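## Task

Apply exactly three complete trigger pulls of spray to the yellow sign on the cabinet door, with almost all droplets landing on the sign. A complete pull means squeezing the trigger fully in and then letting it out. Aim at the sign's centre from roughly a hand's width away, since spraying from farther off loses some spray. Landed spray appears as pale droplets. Any spray beyond three pulls, on sign or door, counts against you, and one whole extra pull means failure. Afterwards, set the bottle upright again at its original spot so it stands on its own without the robot, then release it and move the hand away.

## Robot and tools

Robot: the upper body of a humanoid on a stand past the table's -x edge, facing about +x. Only the right arm and its hand move. The body may sit turned or tilted relative to the table. Nothing may be knocked or placed off the table.

Scene frame: origin in the table-top plane roughly under the pelvis; z = 0 is the table top, +z up, +x across the table away from the robot, so the robot's right is -y. The table's near edge is at x = 0.18 m. The pelvis is 0.01 to 0.14 m above the table; the right shoulder sits about 0.28 m above it, 0.14 m toward -y and 0.06 m toward +x. The hand point cannot get farther than 0.54 m from the shoulder, and its reported position grows less accurate at long reach.

Hand point: a spot 0.06 m out from the palm face, where thumb tip and two fingertips meet in a three-finger pinch. Its own axes: +y out of the palm (the thumb side, where a held object must be), +z along straightened fingers, +x across the palm from the index toward the middle finger. With a flat hand the fingertips lie 0.095 m past the point along +z and the thumb tip 0.035 m past it along +y. To grasp from above, rotate so +y faces down. A wrist camera on the index side and its clamp can collide with objects.

Tool execute_actions, argument actions: a list of actions run in sequence; an empty list just returns state and images. Each action is a list of up to 15 rows; each row lasts one control step (1/30 s), and if fewer than 15 rows are given the last one repeats until 15 steps pass, so one action is 0.5 s. Each row has 13 numbers, each in [-1, 1], in this order: dx, dy, dz, rx, ry, rz, thumb_0, thumb_1, thumb_2, middle_0, middle_1, index_0, index_1.

The first six numbers are an offset, not a pose: a target for the hand point relative to where it was measured when the action began (for a call's first action, the last pose a result reported in this scene), expressed in the hand point's own axes. Every row refers back to that same starting pose, not to the row before. Scale: 1.0 equals 0.6 m for dx, dy, dz and 180 degrees for rotation; rx, ry, rz form a single rotation vector. Each step the command is clipped to within 70 mm and 16 degrees of the measured pose, and the arm afterward continues only to the last clipped pose, so large moves take several actions and tend to fall short. Joint targets change at most 2.4 rad/s, all joints of the arm slowed together; the arm lags a command and coasts briefly after it. Position wins over orientation if both cannot be met.

The last seven numbers are absolute goal angles for the hand motors, scaled between each hinge's stops. thumb_0 swings the thumb (+60 degrees at +1, -60 at -1) without closing: toward +1 a bent thumb's tip moves to the middle-finger side, toward -1 to the index side. For the other six, +1 is open and -1 closed: thumb_1 (+35 to -60 degrees, straight at +0.26) and thumb_2 (0 to -100) curl the thumb toward the fingers; each finger's _0 (0 to +90) bends at the knuckle toward the thumb and _1 (0 to +100) bends the tip link. Motors act like soft springs: force on an object exists only while the goal lies past the contact, growing with that gap. A resting hinge ignores changes smaller than about 0.06-0.07 (thumb_0: 0.17) and halts about that far short of its goal. Jumping goals make fingers move at full speed. Squeezing the trigger means driving the relevant finger goals toward closed, and releasing means opening them again; count pulls carefully.

Results: end_effector_position (metres) and end_effector_quat_wxyz in the scene frame; Hand target, the pose the controller now drives toward; hand_goal (goals in force) and hand_position (current hinge positions), both in command order; repeating hand_goal keeps a grip, repeating hand_position may loosen it, opening past hand_position releases. hand_torque_nm gives motor effort in N m, positive toward -1, not finger contact force. Joint positions and torques are listed shoulder pitch, roll, yaw, elbow, wrist roll, pitch, yaw; torques carry offsets, noise and friction and are nonzero even in free air. A pose unreachable line means the clearance check altered or blocked the command. Joint ranges (rad): shoulder pitch -1.600 to 0.500, roll -1.600 to 0.000, yaw -1.300 to 1.300, elbow -1.047 to 2.094, wrist roll -1.972 to 1.972, wrist pitch and yaw -1.614 to 1.614.

Hazards: contact torque reaching a load limit (23.7 N m for shoulder, elbow and wrist roll; 4.75 N m for wrist pitch and yaw; held weight included) halts the arm for 10 s and drops the rest of the call. Sustained loads heat motors; a MOTOR HOT line appears at 90 °C, and at 120 °C an OVER-TEMPERATURE FAULT makes the arm and hand go limp and fall. The robot keeps holding the last command while you think. Avoid drops, slips, slams and hard pushes.

Tool zoom_image: camera is cam_high, cam_low or cam_wrist (each 504x504); region is [x0, y0, x1, y1] in that image's pixels, origin top-left, at most 504 by 504. Use it to inspect droplets on the sign.

Tool finished_scene: scene is the current scene's number; it ends that scene irreversibly once the last command has been held, and reports success plus the next task. Before calling it, the bottle must be standing upright unaided and the hand must be open and clear.

Each tool is called after "Emit:" as name(argument=value, ...) on one line, values as JSON.

## Session

Emit:
execute_actions(actions=[])

Emit:
zoom_image(camera="cam_low", region=[160, 130, 400, 330])

Emit:
zoom_image(camera="cam_high", region=[100, 0, 400, 340])

Scene clock: 0.00 s.
end_effector_position=(+0.2753, -0.2814, +0.3129) hand_goal=(+0.000, +0.263, +1.000, +1.000, +1.000, +1.000, +1.000) hand_position=(+0.000, +0.263, +1.000, +1.000, +1.000, +1.000, +1.000) hand_torque_nm=(+0.00, +0.00, +0.00, +0.00, +0.00, +0.00, +0.00) end_effector_quat_wxyz=(+0.668, -0.507, +0.424, -0.342)
Joint positions: [ 0.188 -1.006 -0.786 -0.132  0.074 -0.616  0.468]
Joint velocities: [ 0.005  0.    -0.003 -0.003 -0.008  0.     0.   ]
Joint torques (N m, as the arm reports them, + toward a larger angle): no reading
Hand target: +0.275, -0.281, +0.313; +0.668, -0.507, +0.424, -0.342

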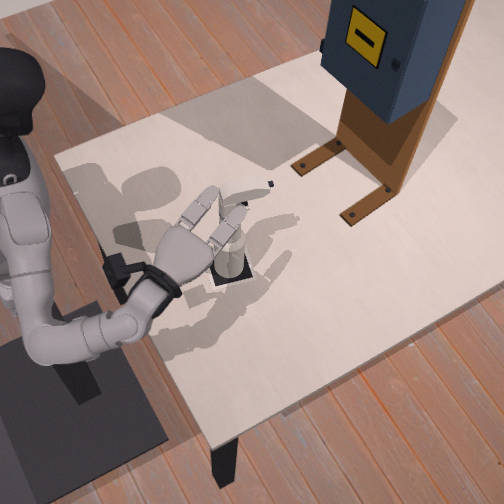

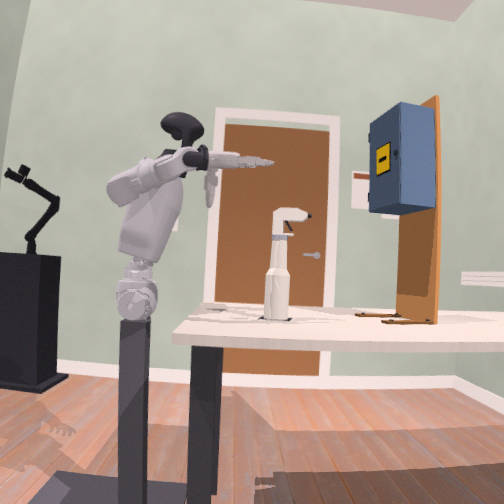

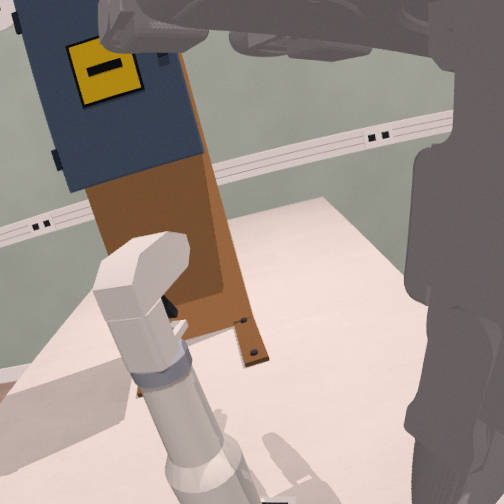

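Region (160, 130, 400, 330) of cam_low's 504x504 image, scaled by 2.100, with more detail than that image has.

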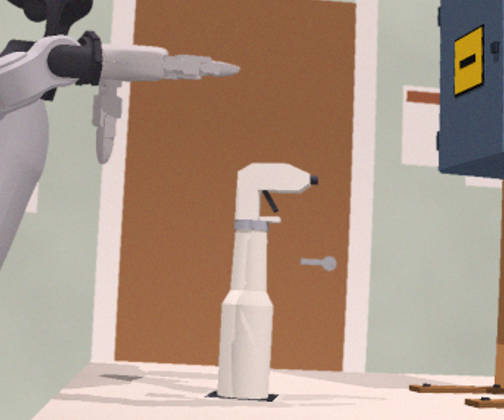

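Region (100, 0, 400, 340) of cam_high's 504x504 image, scaled by 1.482, with more detail than that image has; it fills the left 445 columns of this view, and the rest is white.

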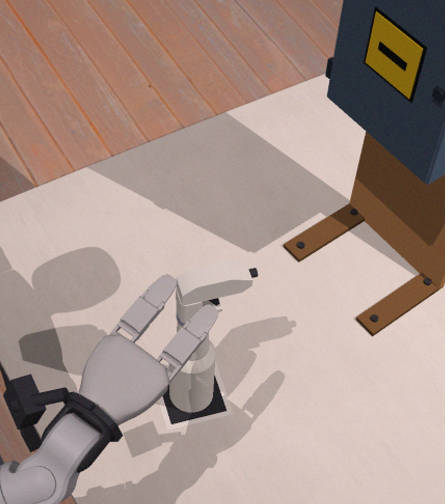

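Emit:
execute_actions(actions=[[[0,0,0,0.0675,0.0497,0.1248,0,0.6,0.9,0.8,0.8,0.7,0.7]],[[0,0,0,0.0675,0.0497,0.1248,0,0.9,0.7,0.5,0.5,0.3,0.4]],[[0,0,0,0.0675,0.0497,0.1248,0,0.9,0.7,0.5,0.5,-0.1,0.2]],[[0,0,0,0,0,0,0,0.9,0.7,0.5,0.5,-0.1,0.2]]])

Scene clock: 3.03 s.
end_effector_position=(+0.2721, -0.2869, +0.3031) hand_goal=(+0.000, +0.900, +0.700, +0.500, +0.500, -0.100, +0.200) hand_position=(+0.000, +0.848, +0.751, +0.549, +0.550, -0.046, +0.251) hand_torque_nm=(+0.00, -0.08, +0.08, +0.07, +0.08, +0.08, +0.08) end_effector_quat_wxyz=(+0.735, +0.108, +0.652, -0.150)
Joint positions: [ 0.274 -0.515 -0.716 -0.48   0.726  0.164  0.018]
Joint velocities: [ 0.     0.006 -0.006 -0.015 -0.006  0.     0.   ]
Joint torques (N m, as the arm reports them, + toward a larger angle): [-0.21 -2.7  -2.97 -2.54  0.6  -0.79  0.07]
Hand target: +0.272, -0.287, +0.303; +0.735, +0.108, +0.652, -0.150
Off the commanded pose: 0.000 m, 0 deg.

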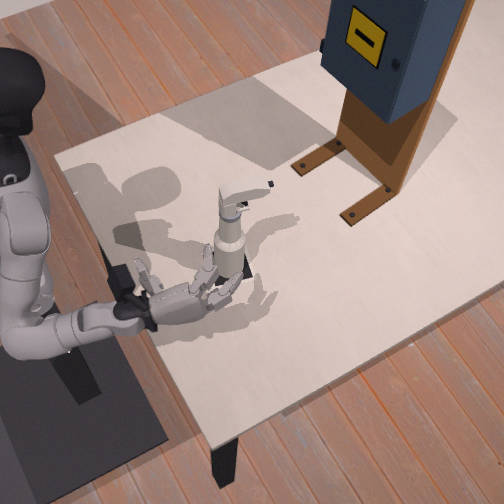

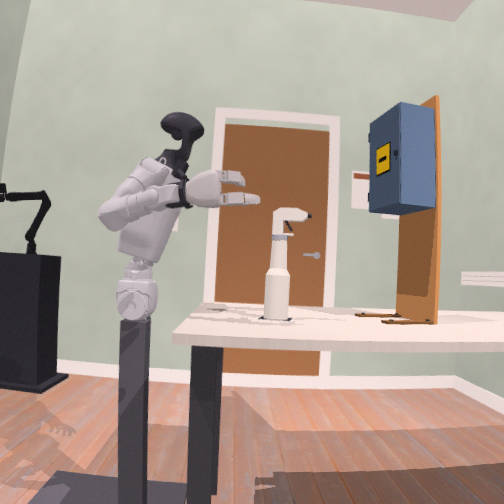

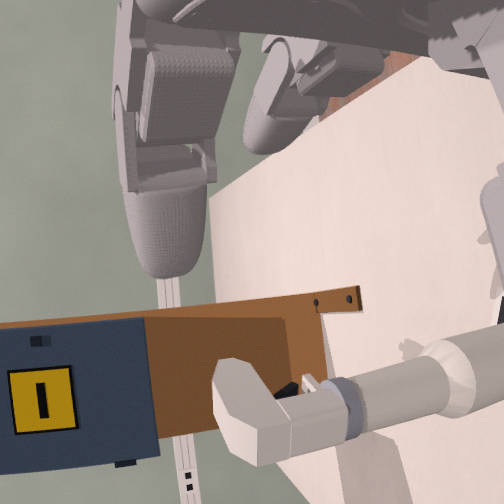

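Emit:
execute_actions(actions=[[[0.02,0.01,0.015,0,0,0,0,0.9,0.7,0.5,0.5,-0.1,0.2],[0.04,0.02,0.03,0,0,0,0,0.9,0.7,0.5,0.5,-0.1,0.2],[0.06,0.03,0.045,0,0,0,0,0.9,0.7,0.5,0.5,-0.1,0.2],[0.08,0.042,0.058,0,0,0,0,0.9,0.7,0.5,0.5,-0.1,0.2]],[[0.078,0.042,0.058,0,-0.01,0.012,0,0.9,0.7,0.5,0.5,-0.1,0.2]],[[0,0,0,0,0,0,0,0.9,0.7,0.5,0.5,-0.1,0.2]]])

Emit:
zoom_image(camera="cam_low", region=[200, 190, 340, 330])

Emit:
zoom_image(camera="cam_high", region=[150, 150, 330, 330])

Scene clock: 4.97 s.
end_effector_position=(+0.3634, -0.2650, +0.2123) hand_goal=(+0.000, +0.900, +0.700, +0.500, +0.500, -0.100, +0.200) hand_position=(+0.000, +0.851, +0.751, +0.549, +0.550, -0.047, +0.250) hand_torque_nm=(+0.00, -0.07, +0.08, +0.07, +0.08, +0.08, +0.08) end_effector_quat_wxyz=(+0.743, +0.121, +0.644, -0.133)
Joint positions: [-0.229 -0.369 -0.396  0.279  0.364 -0.286  0.067]
Joint velocities: [-0.003  0.    -0.009  0.    -0.003  0.     0.   ]
Joint torques (N m, as the arm reports them, + toward a larger angle): [-2.33 -2.86 -1.87 -3.55  0.57 -0.71  0.04]
Hand target: +0.363, -0.265, +0.212; +0.743, +0.121, +0.645, -0.134
Off the commanded pose: 0.000 m, 0 deg.

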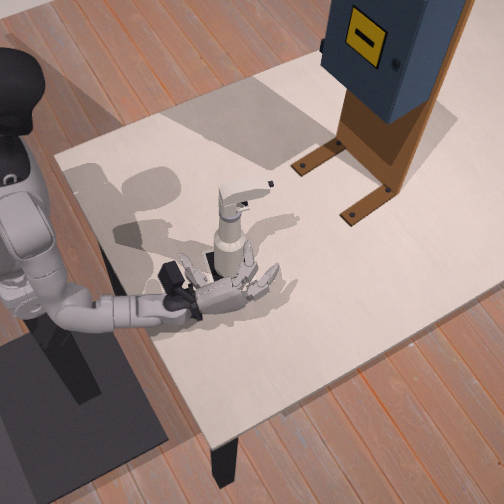

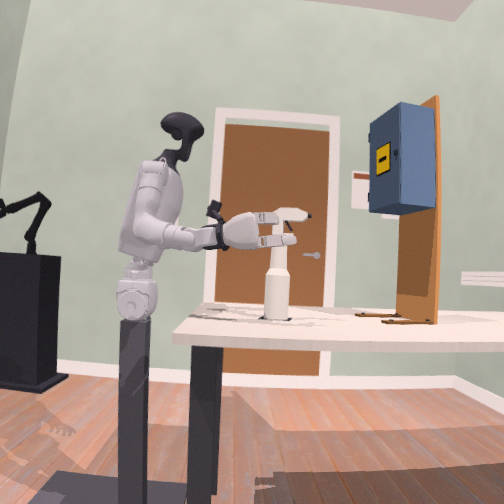

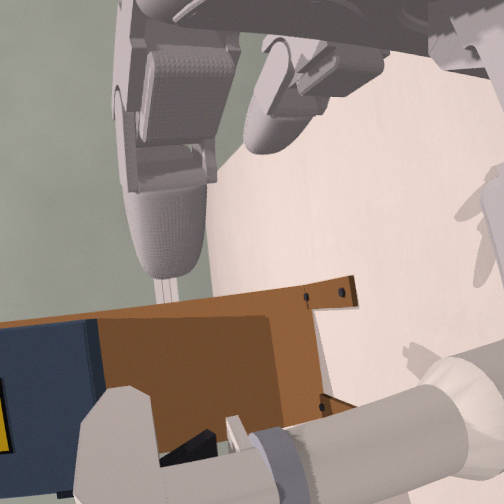

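Region (200, 190, 340, 330) of cam_low's 504x504 image, scaled by 3.600, with more detail than that image has.

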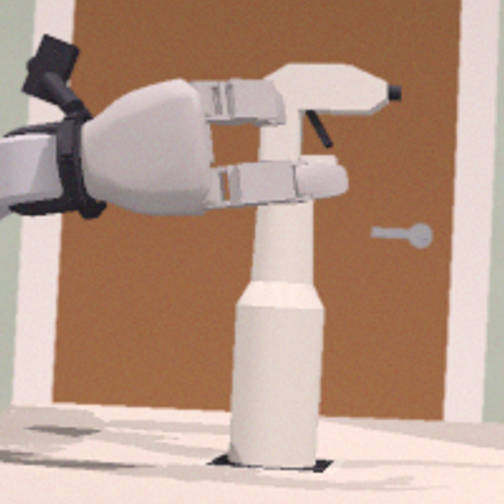

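Region (150, 150, 330, 330) of cam_high's 504x504 image, scaled by 2.800, with more detail than that image has.

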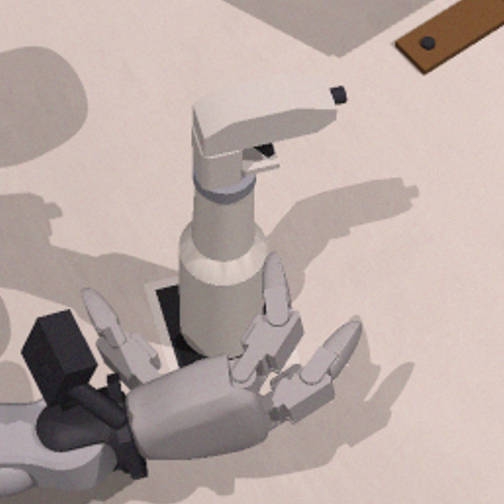

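Emit:
execute_actions(actions=[[[0.01,0.03,0.02,0,0,0,0,0.9,0.7,0.5,0.5,-0.1,0.2],[0.02,0.06,0.04,0,0,0,0,0.9,0.7,0.5,0.5,-0.1,0.2],[0.027,0.09,0.05,0,0,0,0,0.9,0.7,0.5,0.5,-0.1,0.2],[0.027,0.115,0.05,0,0,0,0,0.9,0.7,0.5,0.5,-0.1,0.2]],[[0,0,0,0,0,0,0,0.9,0.7,0.5,0.5,-0.1,0.2]]])

Emit:
zoom_image(camera="cam_low", region=[200, 190, 340, 330])

Emit:
zoom_image(camera="cam_high", region=[150, 150, 330, 330])

Scene clock: 6.37 s.
end_effector_position=(+0.4149, -0.2093, +0.1979) hand_goal=(+0.000, +0.900, +0.700, +0.500, +0.500, -0.100, +0.200) hand_position=(+0.000, +0.853, +0.751, +0.546, +0.550, -0.050, +0.250) hand_torque_nm=(+0.00, -0.07, +0.08, +0.07, +0.08, +0.07, +0.08) end_effector_quat_wxyz=(+0.739, +0.121, +0.649, -0.132)
Joint positions: [-0.451 -0.252 -0.273  0.484  0.183 -0.353 -0.1  ]
Joint velocities: [-0.003 -0.002 -0.003 -0.006 -0.008  0.     0.   ]
Joint torques (N m, as the arm reports them, + toward a larger angle): [-3.54 -2.16 -1.04 -3.68  0.58 -0.77  0.06]
Hand target: +0.415, -0.209, +0.198; +0.740, +0.121, +0.648, -0.132
Off the commanded pose: 0.001 m, 0 deg.

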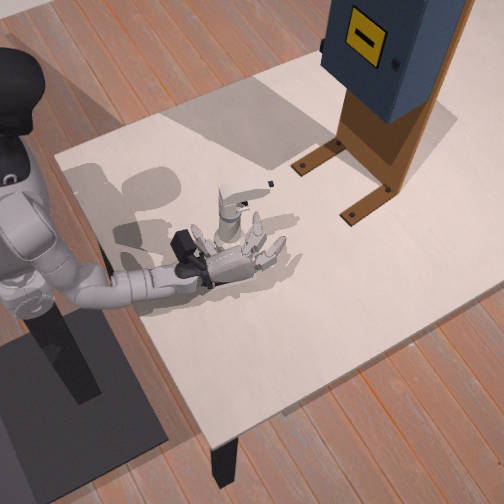

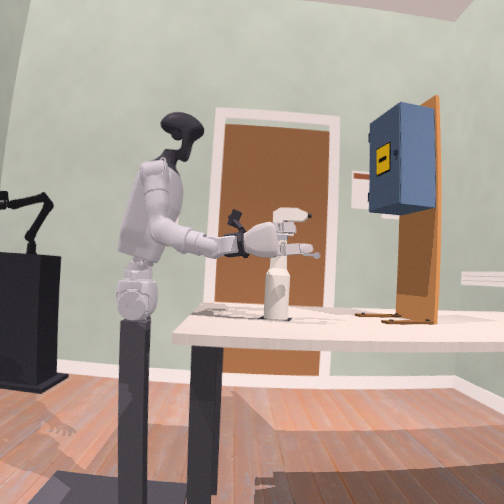

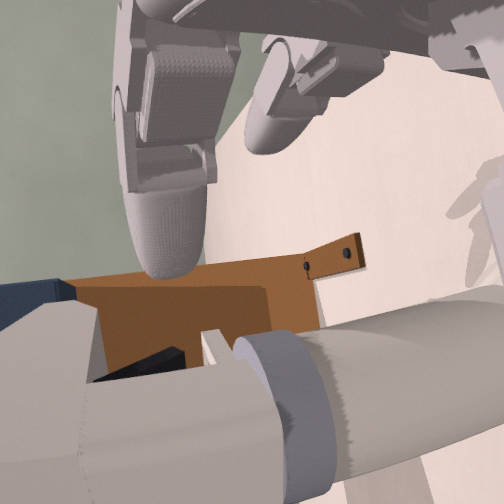

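Region (200, 190, 340, 330) of cam_low's 504x504 image, scaled by 3.600, with more detail than that image has.

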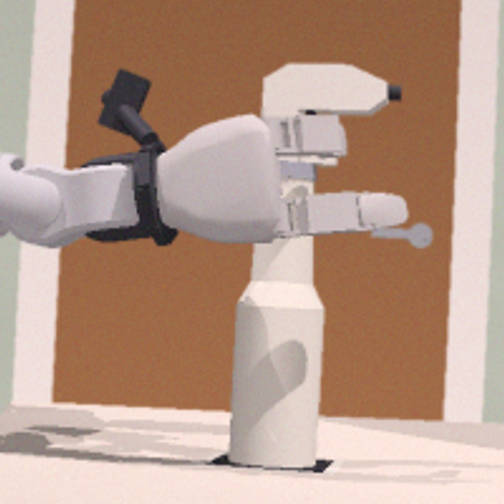

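Region (150, 150, 330, 330) of cam_high's 504x504 image, scaled by 2.800, with more detail than that image has.

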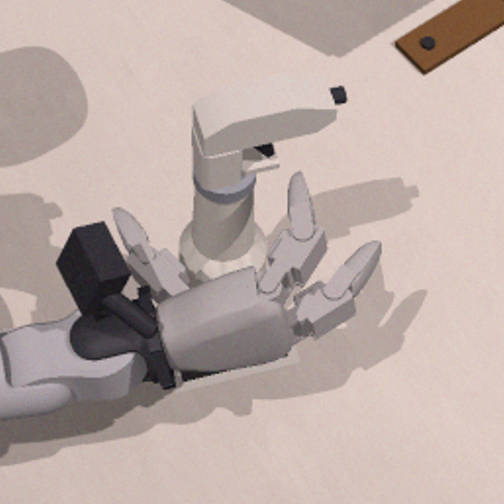

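Emit:
execute_actions(actions=[])

Scene clock: 7.03 s.
end_effector_position=(+0.4149, -0.2093, +0.1979) hand_goal=(+0.000, +0.900, +0.700, +0.500, +0.500, -0.100, +0.200) hand_position=(+0.000, +0.853, +0.751, +0.546, +0.550, -0.050, +0.250) hand_torque_nm=(+0.00, -0.07, +0.08, +0.07, +0.08, +0.07, +0.08) end_effector_quat_wxyz=(+0.739, +0.121, +0.649, -0.132)
Joint positions: [-0.451 -0.252 -0.273  0.484  0.183 -0.353 -0.1  ]
Joint velocities: [0.009 0.005 0.021 0.    0.009 0.    0.   ]
Joint torques (N m, as the arm reports them, + toward a larger angle): [-3.55 -2.16 -1.08 -3.69  0.59 -0.76  0.07]
Hand target: +0.415, -0.209, +0.198; +0.740, +0.121, +0.648, -0.132
Off the commanded pose: 0.001 m, 0 deg.

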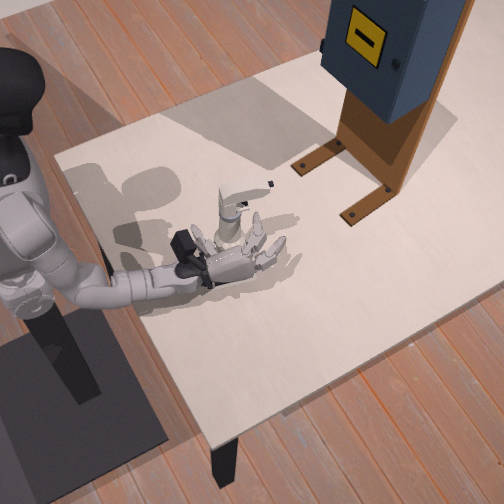

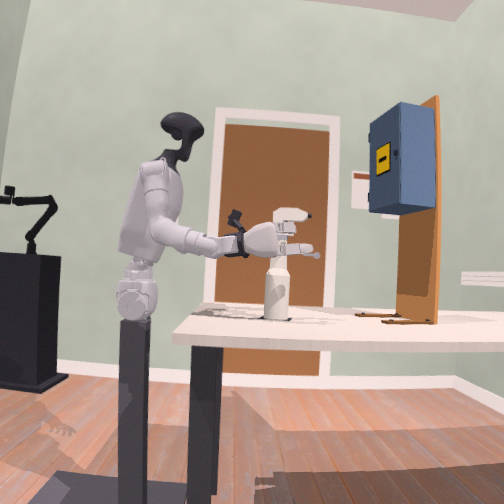

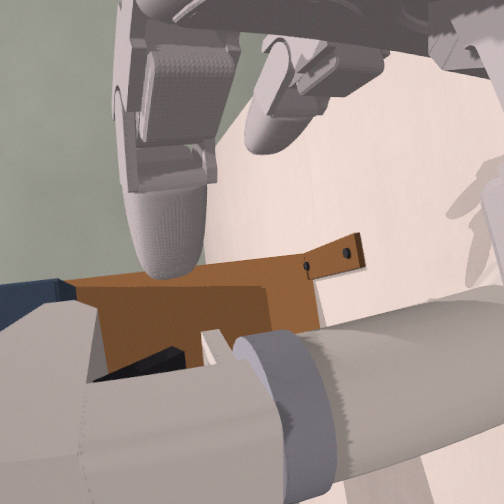

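Emit:
execute_actions(actions=[[[-0.004,0,0.01,0,0,0,0,0.9,0.7,0.5,0.5,-0.1,0.2],[-0.008,0,0.02,0,0,0,0,0.9,0.7,0.5,0.5,-0.1,0.2]],[[0,0.01,0,0,0,0,0,0.9,0.7,0.5,0.5,-0.1,0.2],[0,0.02,0,0,0,0,0,0.9,0.7,0.5,0.5,-0.1,0.2],[0,0.03,0,0,0,0,0,0.9,0.7,0.5,0.5,-0.1,0.2],[0,0.04,0,0,0,0,0,0.9,0.7,0.5,0.5,-0.1,0.2]]])

Emit:
zoom_image(camera="cam_high", region=[150, 150, 330, 330])

Scene clock: 8.20 s.
end_effector_position=(+0.4340, -0.1874, +0.2059) hand_goal=(+0.000, +0.900, +0.700, +0.500, +0.500, -0.100, +0.200) hand_position=(+0.000, +0.853, +0.751, +0.546, +0.550, -0.050, +0.250) hand_torque_nm=(+0.00, -0.07, +0.08, +0.07, +0.08, +0.07, +0.08) end_effector_quat_wxyz=(+0.742, +0.118, +0.647, -0.130)
Joint positions: [-0.532 -0.221 -0.231  0.51   0.136 -0.326 -0.167]
Joint velocities: [ 0.002 -0.003  0.018  0.003  0.008  0.     0.   ]
Joint torques (N m, as the arm reports them, + toward a larger angle): [-3.86 -1.92 -1.07 -3.41  0.48 -0.76  0.  ]
Hand target: +0.434, -0.189, +0.204; +0.740, +0.118, +0.649, -0.133
Off the commanded pose: 0.002 m, 0 deg.

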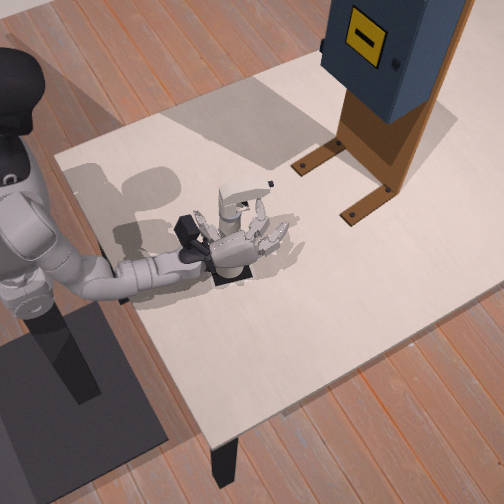

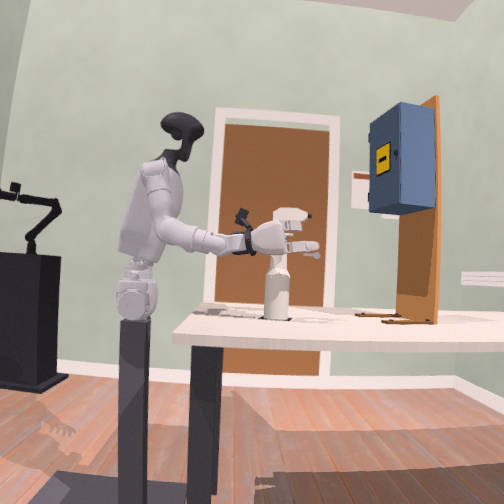

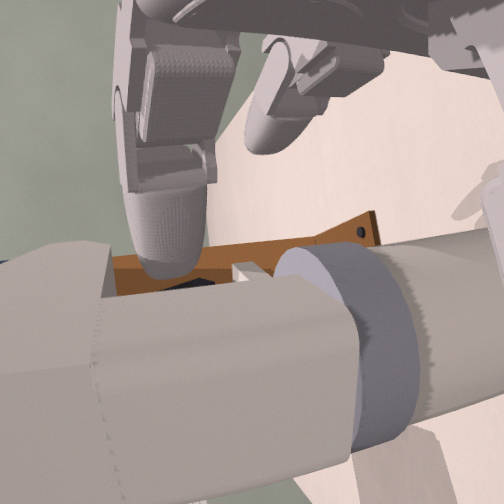

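Region (150, 150, 330, 330) of cam_high's 504x504 image, scaled by 2.800, with more detail than that image has.

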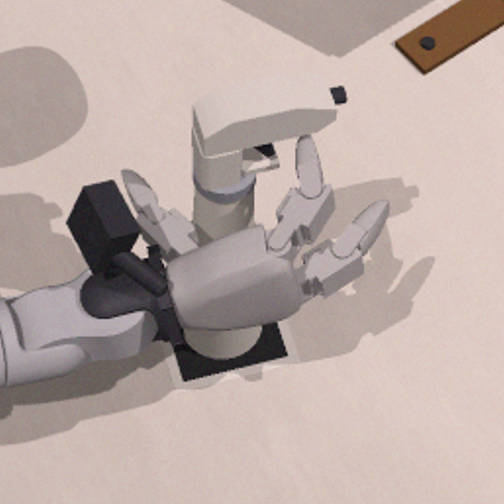

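Emit:
execute_actions(actions=[[[0.002,0.01,0,0,0,0,0,0.9,0.7,0.5,0.5,-0.1,0.2],[0.003,0.02,0,0,0,0,0,0.9,0.7,0.5,0.5,-0.1,0.2],[0.004,0.03,0,0,0,0,0,0.9,0.7,0.5,0.5,-0.1,0.2],[0.004,0.04,0,0,0,0,0,0.9,0.7,0.5,0.5,-0.1,0.2],[0.004,0.045,0,0,0,0,0,0.9,0.7,0.5,0.5,-0.1,0.2]]])

Emit:
zoom_image(camera="cam_high", region=[150, 150, 330, 330])

Emit:
zoom_image(camera="cam_low", region=[200, 190, 340, 330])

Scene clock: 8.87 s.
end_effector_position=(+0.4430, -0.1604, +0.2042) hand_goal=(+0.000, +0.900, +0.700, +0.500, +0.500, -0.100, +0.200) hand_position=(+0.000, +0.853, +0.751, +0.546, +0.550, -0.050, +0.250) hand_torque_nm=(+0.00, -0.07, +0.08, +0.07, +0.08, +0.07, +0.08) end_effector_quat_wxyz=(+0.742, +0.118, +0.648, -0.127)
Joint positions: [-0.575 -0.162 -0.187  0.546  0.08  -0.34  -0.24 ]
Joint velocities: [-0.003  0.012  0.012  0.008 -0.002 -0.002  0.   ]
Joint torques (N m, as the arm reports them, + toward a larger angle): [-4.13 -1.58 -0.8  -3.4   0.34 -0.83  0.  ]
Hand target: +0.443, -0.161, +0.203; +0.741, +0.118, +0.648, -0.130
Off the commanded pose: 0.002 m, 0 deg.

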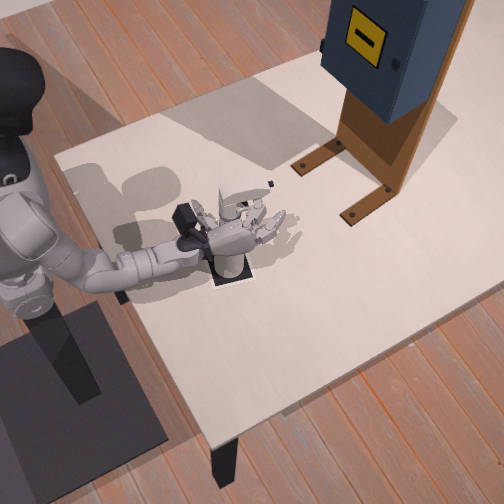

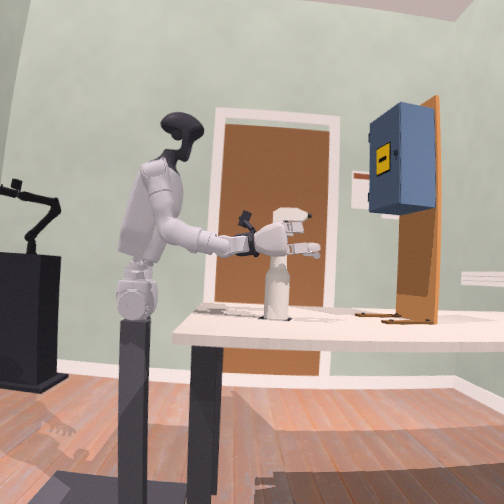

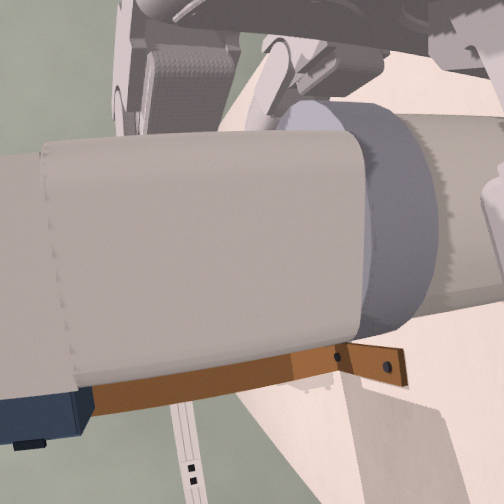

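Region (150, 150, 330, 330) of cam_high's 504x504 image, scaled by 2.800, with more detail than that image has.

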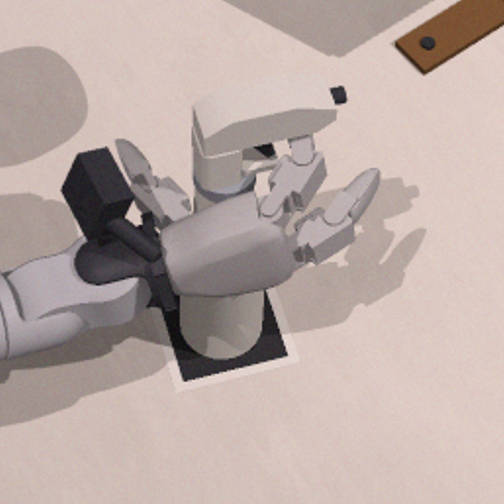

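Region (200, 190, 340, 330) of cam_low's 504x504 image, scaled by 3.600, with more detail than that image has.

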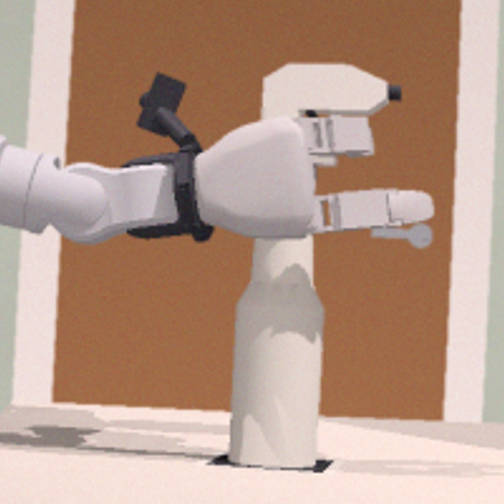

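Emit:
execute_actions(actions=[[[0.001,0.006,0,0,0,0,0,0.9,0.7,0.5,0.5,-0.05,0.25],[0.001,0.013,0,0,0,0,0,0.9,0.7,0.5,0.5,0,0.3]],[[0,0,0,0,0,0,0,0.85,0.6,0.4,0.4,0.05,0.3],[0,0,0,0,0,0,0,0.8,0.5,0.3,0.3,0.1,0.35],[0,0,0,0,0,0,0,0.75,0.4,0.2,0.2,0.15,0.35],[0,0,0,0,0,0,0,0.7,0.3,0.1,0.1,0.15,0.35],[0,0,0,0,0,0,0,0.65,0.2,0.0,0.0,0.15,0.35],[0,0,0,0,0,0,0,0.6,0.1,-0.1,-0.1,0.15,0.35],[0,0,0,0,0,0,0,0.55,0.0,-0.2,-0.2,0.15,0.35],[0,0,0,0,0,0,0,0.5,-0.1,-0.3,-0.3,0.15,0.35],[0,0,0,0,0,0,0,0.45,-0.2,-0.4,-0.4,0.15,0.35],[0,0,0,0,0,0,0,0.4,-0.3,-0.5,-0.5,0.15,0.35],[0,0,0,0,0,0,0,0.4,-0.4,-0.6,-0.6,0.15,0.35],[0,0,0,0,0,0,0,0.4,-0.5,-0.7,-0.7,0.15,0.35],[0,0,0,0,0,0,0,0.4,-0.6,-0.75,-0.75,0.15,0.35],[0,0,0,0,0,0,0,0.4,-0.7,-0.8,-0.8,0.15,0.35]],[[0,0,0,0,0,0,0,0.38,-0.75,-0.85,-0.82,0.15,0.35],[0,0,0,0,0,0,0,0.35,-0.8,-0.88,-0.85,0.15,0.35],[0,0,0,0,0,0,0,0.32,-0.85,-0.92,-0.88,0.15,0.35],[0,0,0,0,0,0,0,0.28,-0.9,-0.95,-0.9,0.15,0.35],[0,0,0,0,0,0,0,0.24,-0.95,-1,-0.93,0.15,0.35],[0,0,0,0,0,0,0,0.2,-1,-1,-0.95,0.15,0.35]]])

Emit:
zoom_image(camera="cam_high", region=[150, 150, 330, 330])

Emit:
zoom_image(camera="cam_low", region=[200, 190, 340, 330])

Scene clock: 10.80 s.
end_effector_position=(+0.4453, -0.1526, +0.2042) hand_goal=(+0.000, +0.200, -1.000, -1.000, -0.950, +0.150, +0.350) hand_position=(+0.000, +0.489, -0.869, -0.423, -0.576, +0.090, +0.298) hand_torque_nm=(+0.00, +0.43, +0.21, +0.76, +0.59, -0.09, -0.08) end_effector_quat_wxyz=(+0.742, +0.119, +0.648, -0.125)
Joint positions: [-0.588 -0.145 -0.175  0.558  0.068 -0.345 -0.259]
Joint velocities: [-0.005 -0.002  0.02   0.003  0.006  0.     0.   ]
Joint torques (N m, as the arm reports them, + toward a larger angle): [-4.31 -1.27 -0.64 -3.59  0.51 -0.73  0.06]
Hand target: +0.445, -0.153, +0.204; +0.741, +0.119, +0.648, -0.125
Off the commanded pose: 0.001 m, 0 deg.

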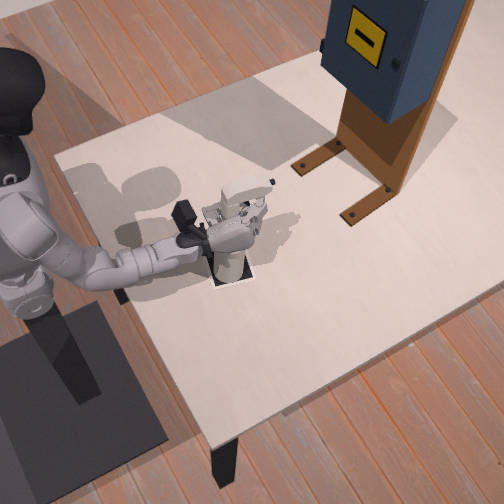

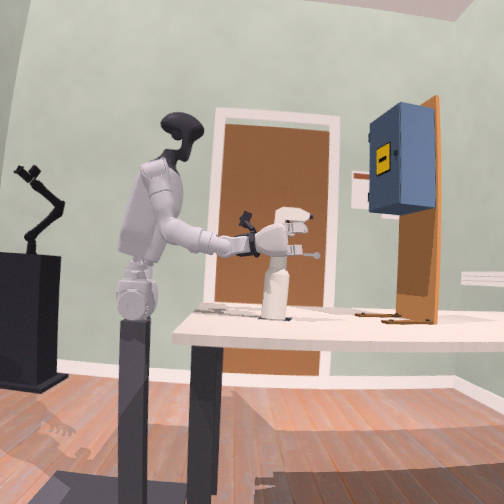

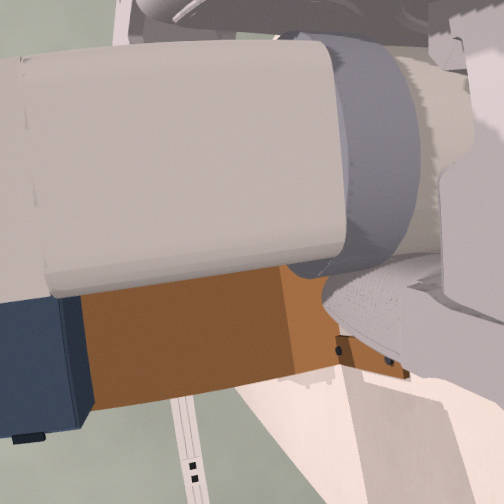

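Region (150, 150, 330, 330) of cam_high's 504x504 image, scaled by 2.800, with more detail than that image has.

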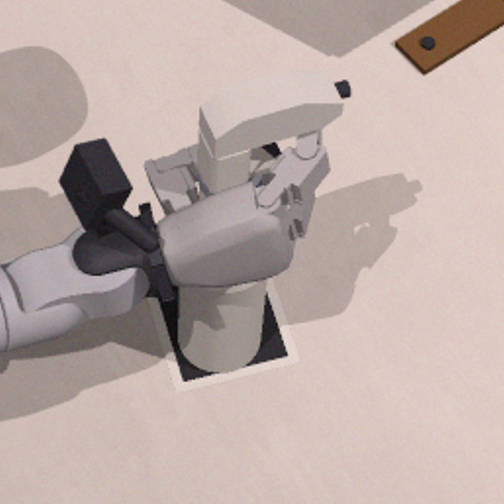

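Region (200, 190, 340, 330) of cam_low's 504x504 image, scaled by 3.600, with more detail than that image has.

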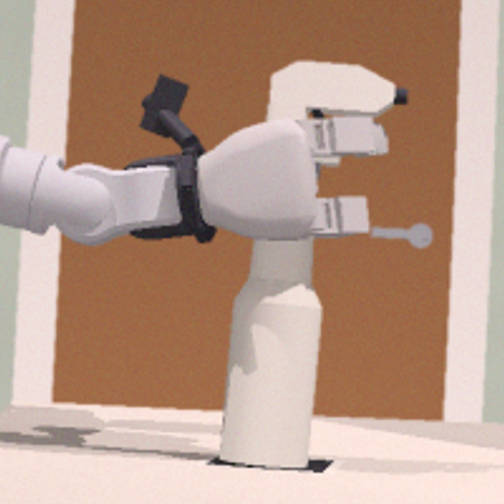

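Emit:
execute_actions(actions=[[[-0.01,0,0,0,0,0,0,0.2,-1,-1,-0.95,0.15,0.35],[-0.02,0,0,0,0,0,0,0.2,-1,-1,-0.95,0.15,0.35],[-0.03,0,0.005,0,-0.003,0,0,0.2,-1,-1,-0.95,0.15,0.35],[-0.045,0,0.01,-0.005,-0.006,0,0,0.2,-1,-1,-0.95,0.15,0.35],[-0.06,0,0.015,-0.01,-0.009,0,0,0.2,-1,-1,-0.95,0.15,0.35],[-0.075,0,0.02,-0.015,-0.012,0,0,0.2,-1,-1,-0.95,0.15,0.35],[-0.09,0,0.025,-0.02,-0.015,0,0,0.2,-1,-1,-0.95,0.15,0.35],[-0.105,0,0.03,-0.025,-0.018,0,0,0.2,-1,-1,-0.95,0.15,0.35],[-0.12,0,0.035,-0.03,-0.021,0,0,0.2,-1,-1,-0.95,0.15,0.35],[-0.135,0,0.04,-0.035,-0.024,0,0,0.2,-1,-1,-0.95,0.15,0.35],[-0.15,0,0.045,-0.04,-0.027,0,0,0.2,-1,-1,-0.95,0.15,0.35],[-0.165,0,0.05,-0.045,-0.03,0,0,0.2,-1,-1,-0.95,0.15,0.35],[-0.18,0,0.055,-0.05,-0.03,0,0,0.2,-1,-1,-0.95,0.15,0.35],[-0.19,0,0.06,-0.055,-0.03,0,0,0.2,-1,-1,-0.95,0.15,0.35],[-0.2,0,0.065,-0.055,-0.03,0,0,0.2,-1,-1,-0.95,0.15,0.35]],[[-0.03,0,0.02,0,0,0,0,0.2,-1,-1,-0.95,0.15,0.35],[-0.05,0,0.04,0,0,0,0,0.2,-1,-1,-0.95,0.15,0.35],[-0.06,0,0.06,0,0,0,0,0.2,-1,-1,-0.95,0.15,0.35],[-0.07,0,0.08,0,0,0,0,0.2,-1,-1,-0.95,0.15,0.35]],[[0,0,0,0,0,0,0,0.2,-1,-1,-0.95,0.15,0.35]]])

Emit:
zoom_image(camera="cam_high", region=[180, 0, 430, 250])

Emit:
zoom_image(camera="cam_low", region=[230, 100, 450, 320])

Scene clock: 12.93 s.
end_effector_position=(+0.4951, -0.1589, +0.3706) hand_goal=(+0.000, +0.200, -1.000, -1.000, -0.950, +0.150, +0.350) hand_position=(+0.000, +0.489, -0.872, -0.423, -0.576, +0.090, +0.299) hand_torque_nm=(+0.00, +0.43, +0.20, +0.76, +0.59, -0.09, -0.08) end_effector_quat_wxyz=(+0.787, +0.058, +0.609, -0.076)
Joint positions: [-0.993 -0.388 -0.213  0.348  0.195  0.197 -0.092]
Joint velocities: [-0.006 -0.006 -0.002  0.012  0.002  0.     0.   ]
Joint torques (N m, as the arm reports them, + toward a larger angle): [-6.58 -2.53 -1.45 -4.19  0.62 -1.01  0.03]
Hand target: +0.495, -0.159, +0.372; +0.789, +0.057, +0.607, -0.076
Off the commanded pose: 0.002 m, 0 deg.

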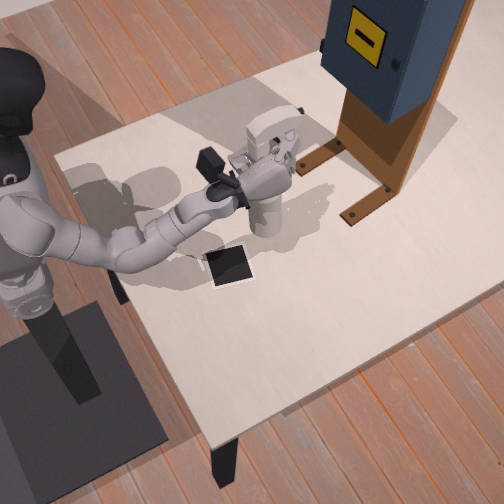

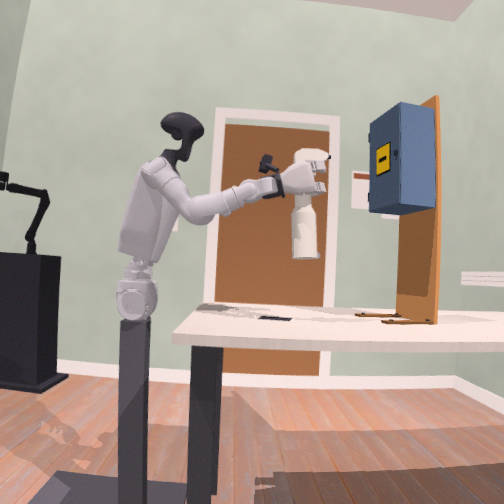

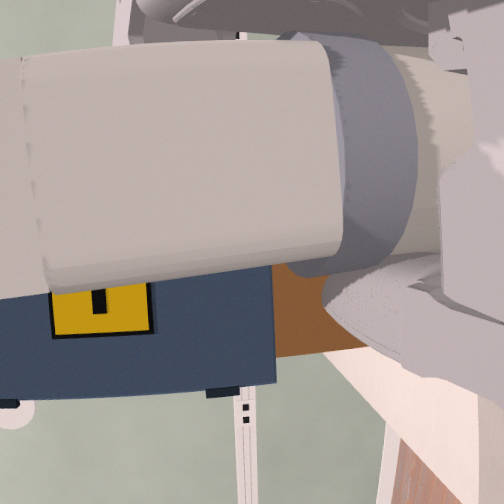

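Region (180, 0, 430, 250) of cam_high's 504x504 image, scaled by 2.016, with more detail than that image has.

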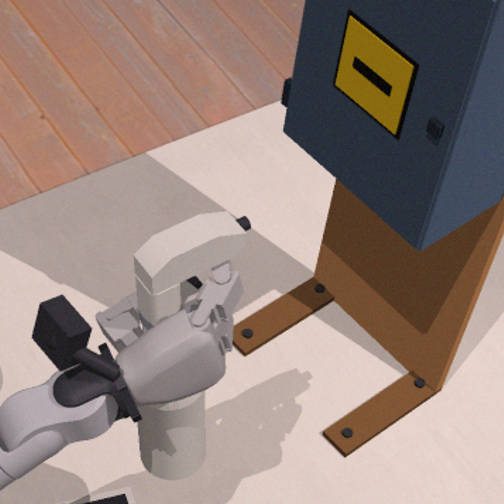

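Region (230, 100, 450, 320) of cam_low's 504x504 image, scaled by 2.291, with more detail than that image has.

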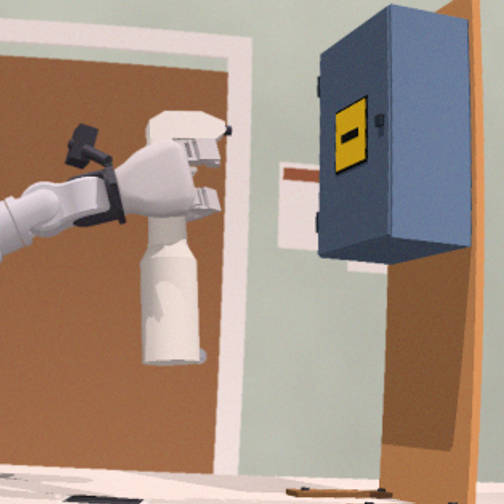

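Emit:
execute_actions(actions=[[[-0.001,0.01,0.007,-0.009,0,0.002,0,0.2,-1,-1,-0.95,0.15,0.35],[-0.002,0.02,0.014,-0.018,0,0.004,0,0.2,-1,-1,-0.95,0.15,0.35],[-0.003,0.032,0.021,-0.027,0,0.007,0,0.2,-1,-1,-0.95,0.15,0.35],[-0.004,0.044,0.028,-0.036,0,0.009,0,0.2,-1,-1,-0.95,0.15,0.35],[-0.005,0.056,0.035,-0.045,0,0.011,0,0.2,-1,-1,-0.95,0.15,0.35],[-0.006,0.068,0.042,-0.054,0,0.014,0,0.2,-1,-1,-0.95,0.15,0.35],[-0.007,0.08,0.05,-0.063,0,0.016,0,0.2,-1,-1,-0.95,0.15,0.35],[-0.008,0.09,0.058,-0.072,0,0.018,0,0.2,-1,-1,-0.95,0.15,0.35],[-0.008,0.1,0.064,-0.08,0,0.02,0,0.2,-1,-1,-0.95,0.15,0.35],[-0.008,0.105,0.068,-0.086,0,0.022,0,0.2,-1,-1,-0.95,0.15,0.35]],[[0,0,0,0,0,0,0,0.2,-1,-1,-0.95,0.15,0.35]]])

Emit:
zoom_image(camera="cam_high", region=[180, 0, 430, 250])

Emit:
zoom_image(camera="cam_low", region=[230, 100, 450, 320])

Scene clock: 14.53 s.
end_effector_position=(+0.5354, -0.0938, +0.3920) hand_goal=(+0.000, +0.200, -1.000, -1.000, -0.950, +0.150, +0.350) hand_position=(+0.000, +0.489, -0.872, -0.423, -0.576, +0.091, +0.299) hand_torque_nm=(+0.00, +0.43, +0.20, +0.76, +0.59, -0.08, -0.08) end_effector_quat_wxyz=(+0.777, -0.009, +0.629, +0.004)
Joint positions: [-1.43  -0.341 -0.154  1.04   0.159 -0.045  0.064]
Joint velocities: [ 0.008  0.008 -0.002  0.     0.005  0.041 -0.003]
Joint torques (N m, as the arm reports them, + toward a larger angle): [-7.55 -1.93 -0.99 -4.32  0.73 -0.89 -0.03]
Hand target: +0.536, -0.094, +0.390; +0.775, -0.008, +0.632, +0.005
Off the commanded pose: 0.002 m, 0 deg.

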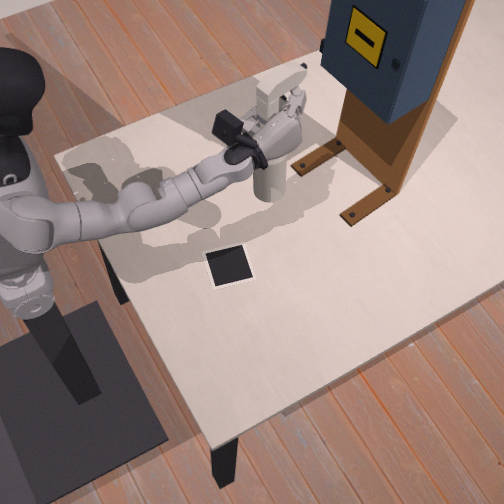

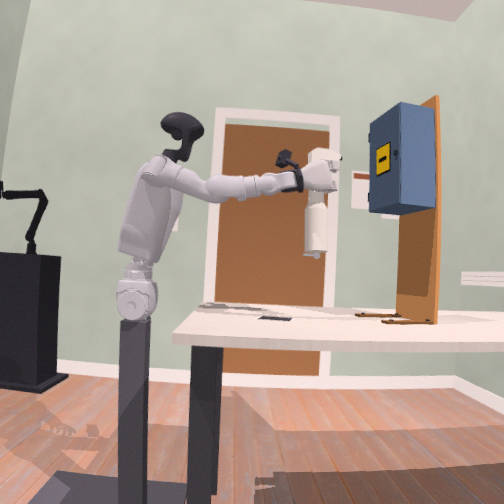

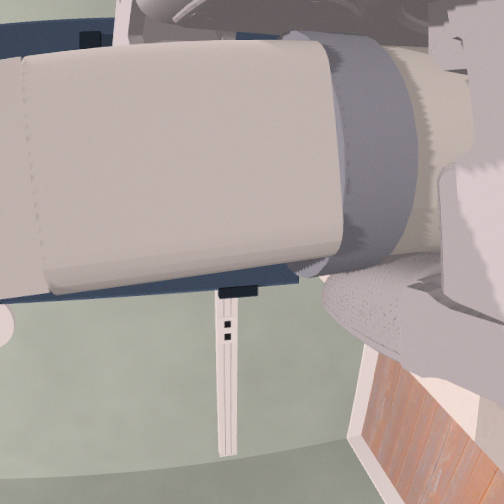

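Region (180, 0, 430, 250) of cam_high's 504x504 image, scaled by 2.016, with more detail than that image has.

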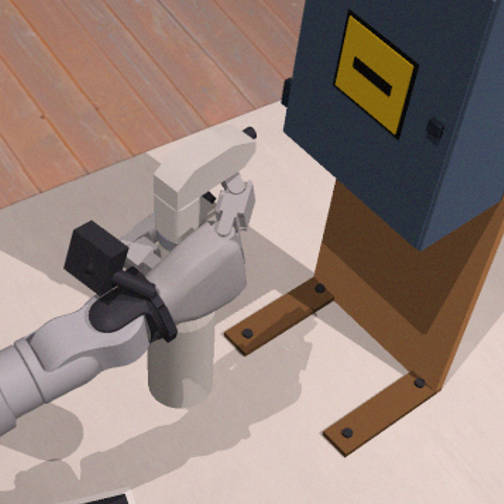

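Region (230, 100, 450, 320) of cam_low's 504x504 image, scaled by 2.291, with more detail than that image has.

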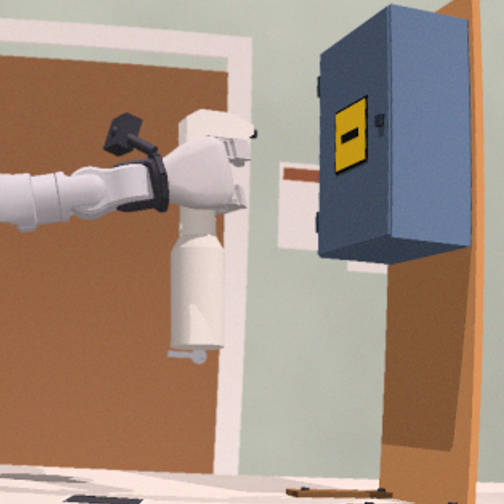

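Emit:
execute_actions(actions=[[[0,-0.005,0.006,0,-0.002,0,0,0.2,-1,-1,-0.95,0.15,0.35],[0.002,-0.01,0.012,0,-0.004,0,0,0.2,-1,-1,-0.95,0.15,0.35],[0.004,-0.015,0.018,0,-0.006,0,0,0.2,-1,-1,-0.95,0.15,0.35],[0.006,-0.02,0.024,0,-0.008,0,0,0.2,-1,-1,-0.95,0.15,0.35],[0.007,-0.022,0.03,0,-0.01,0,0,0.2,-1,-1,-0.95,0.15,0.35],[0.008,-0.022,0.035,0,-0.01,0,0,0.2,-1,-1,-0.95,0.15,0.35]]])

Emit:
zoom_image(camera="cam_high", region=[230, 0, 410, 180])

Emit:
zoom_image(camera="cam_low", region=[280, 120, 420, 260])

Scene clock: 15.40 s.
end_effector_position=(+0.5550, -0.1051, +0.3931) hand_goal=(+0.000, +0.200, -1.000, -1.000, -0.950, +0.150, +0.350) hand_position=(+0.000, +0.489, -0.872, -0.423, -0.576, +0.091, +0.299) hand_torque_nm=(+0.00, +0.43, +0.20, +0.76, +0.59, -0.08, -0.08) end_effector_quat_wxyz=(+0.763, +0.037, +0.643, -0.056)
Joint positions: [-1.591 -0.342 -0.165  1.356  0.095 -0.162 -0.082]
Joint velocities: [ 0.002  0.051 -0.02  -0.002 -0.038  0.062 -0.042]
Joint torques (N m, as the arm reports them, + toward a larger angle): [-8.05 -2.06 -0.91 -4.15  0.38 -0.92 -0.04]
Hand target: +0.555, -0.105, +0.392; +0.761, +0.037, +0.645, -0.058
Off the commanded pose: 0.003 m, 10 deg.
joint sent to its limit — the command would take joint 1 (shoulder pitch) past its lower limit, so that joint was sent only as far as its limit.

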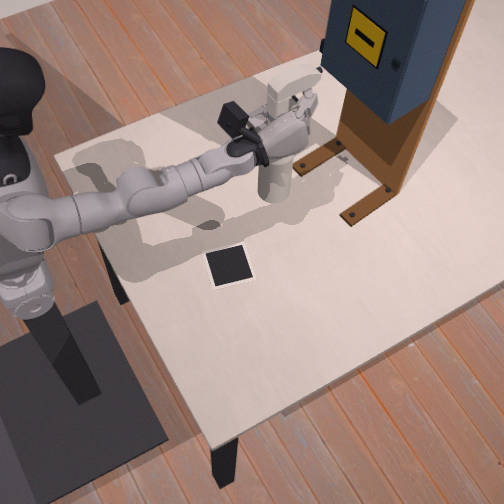

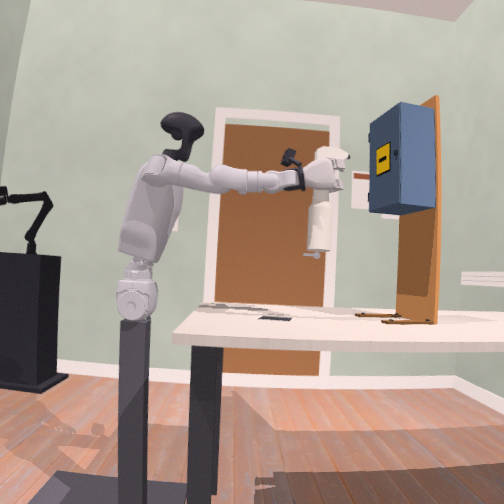

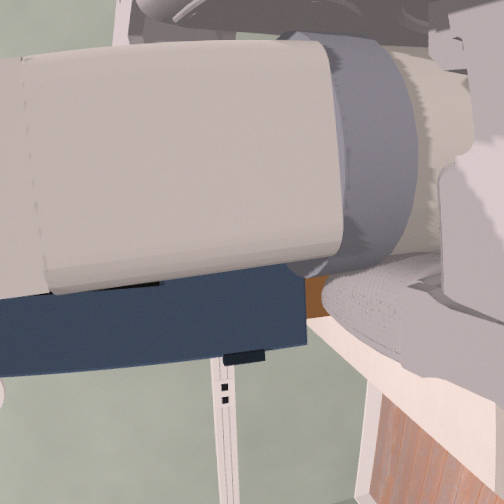

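Region (230, 0, 410, 180) of cam_high's 504x504 image, scaled by 2.800, with more detail than that image has.

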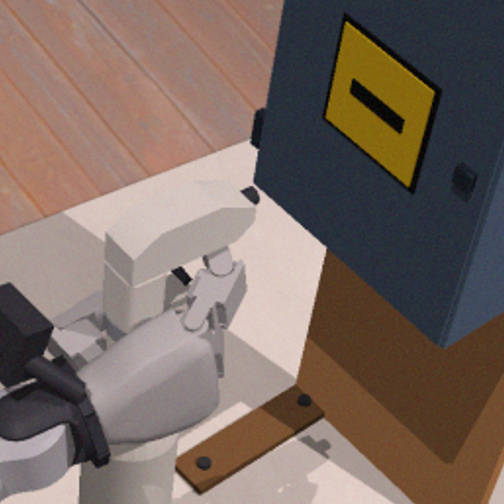

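Region (280, 120, 420, 260) of cam_low's 504x504 image, scaled by 3.600, with more detail than that image has.

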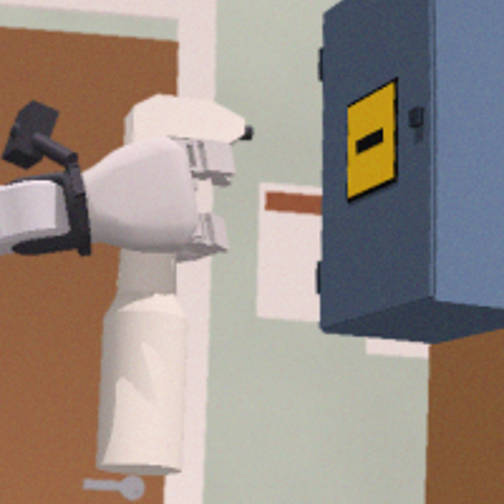

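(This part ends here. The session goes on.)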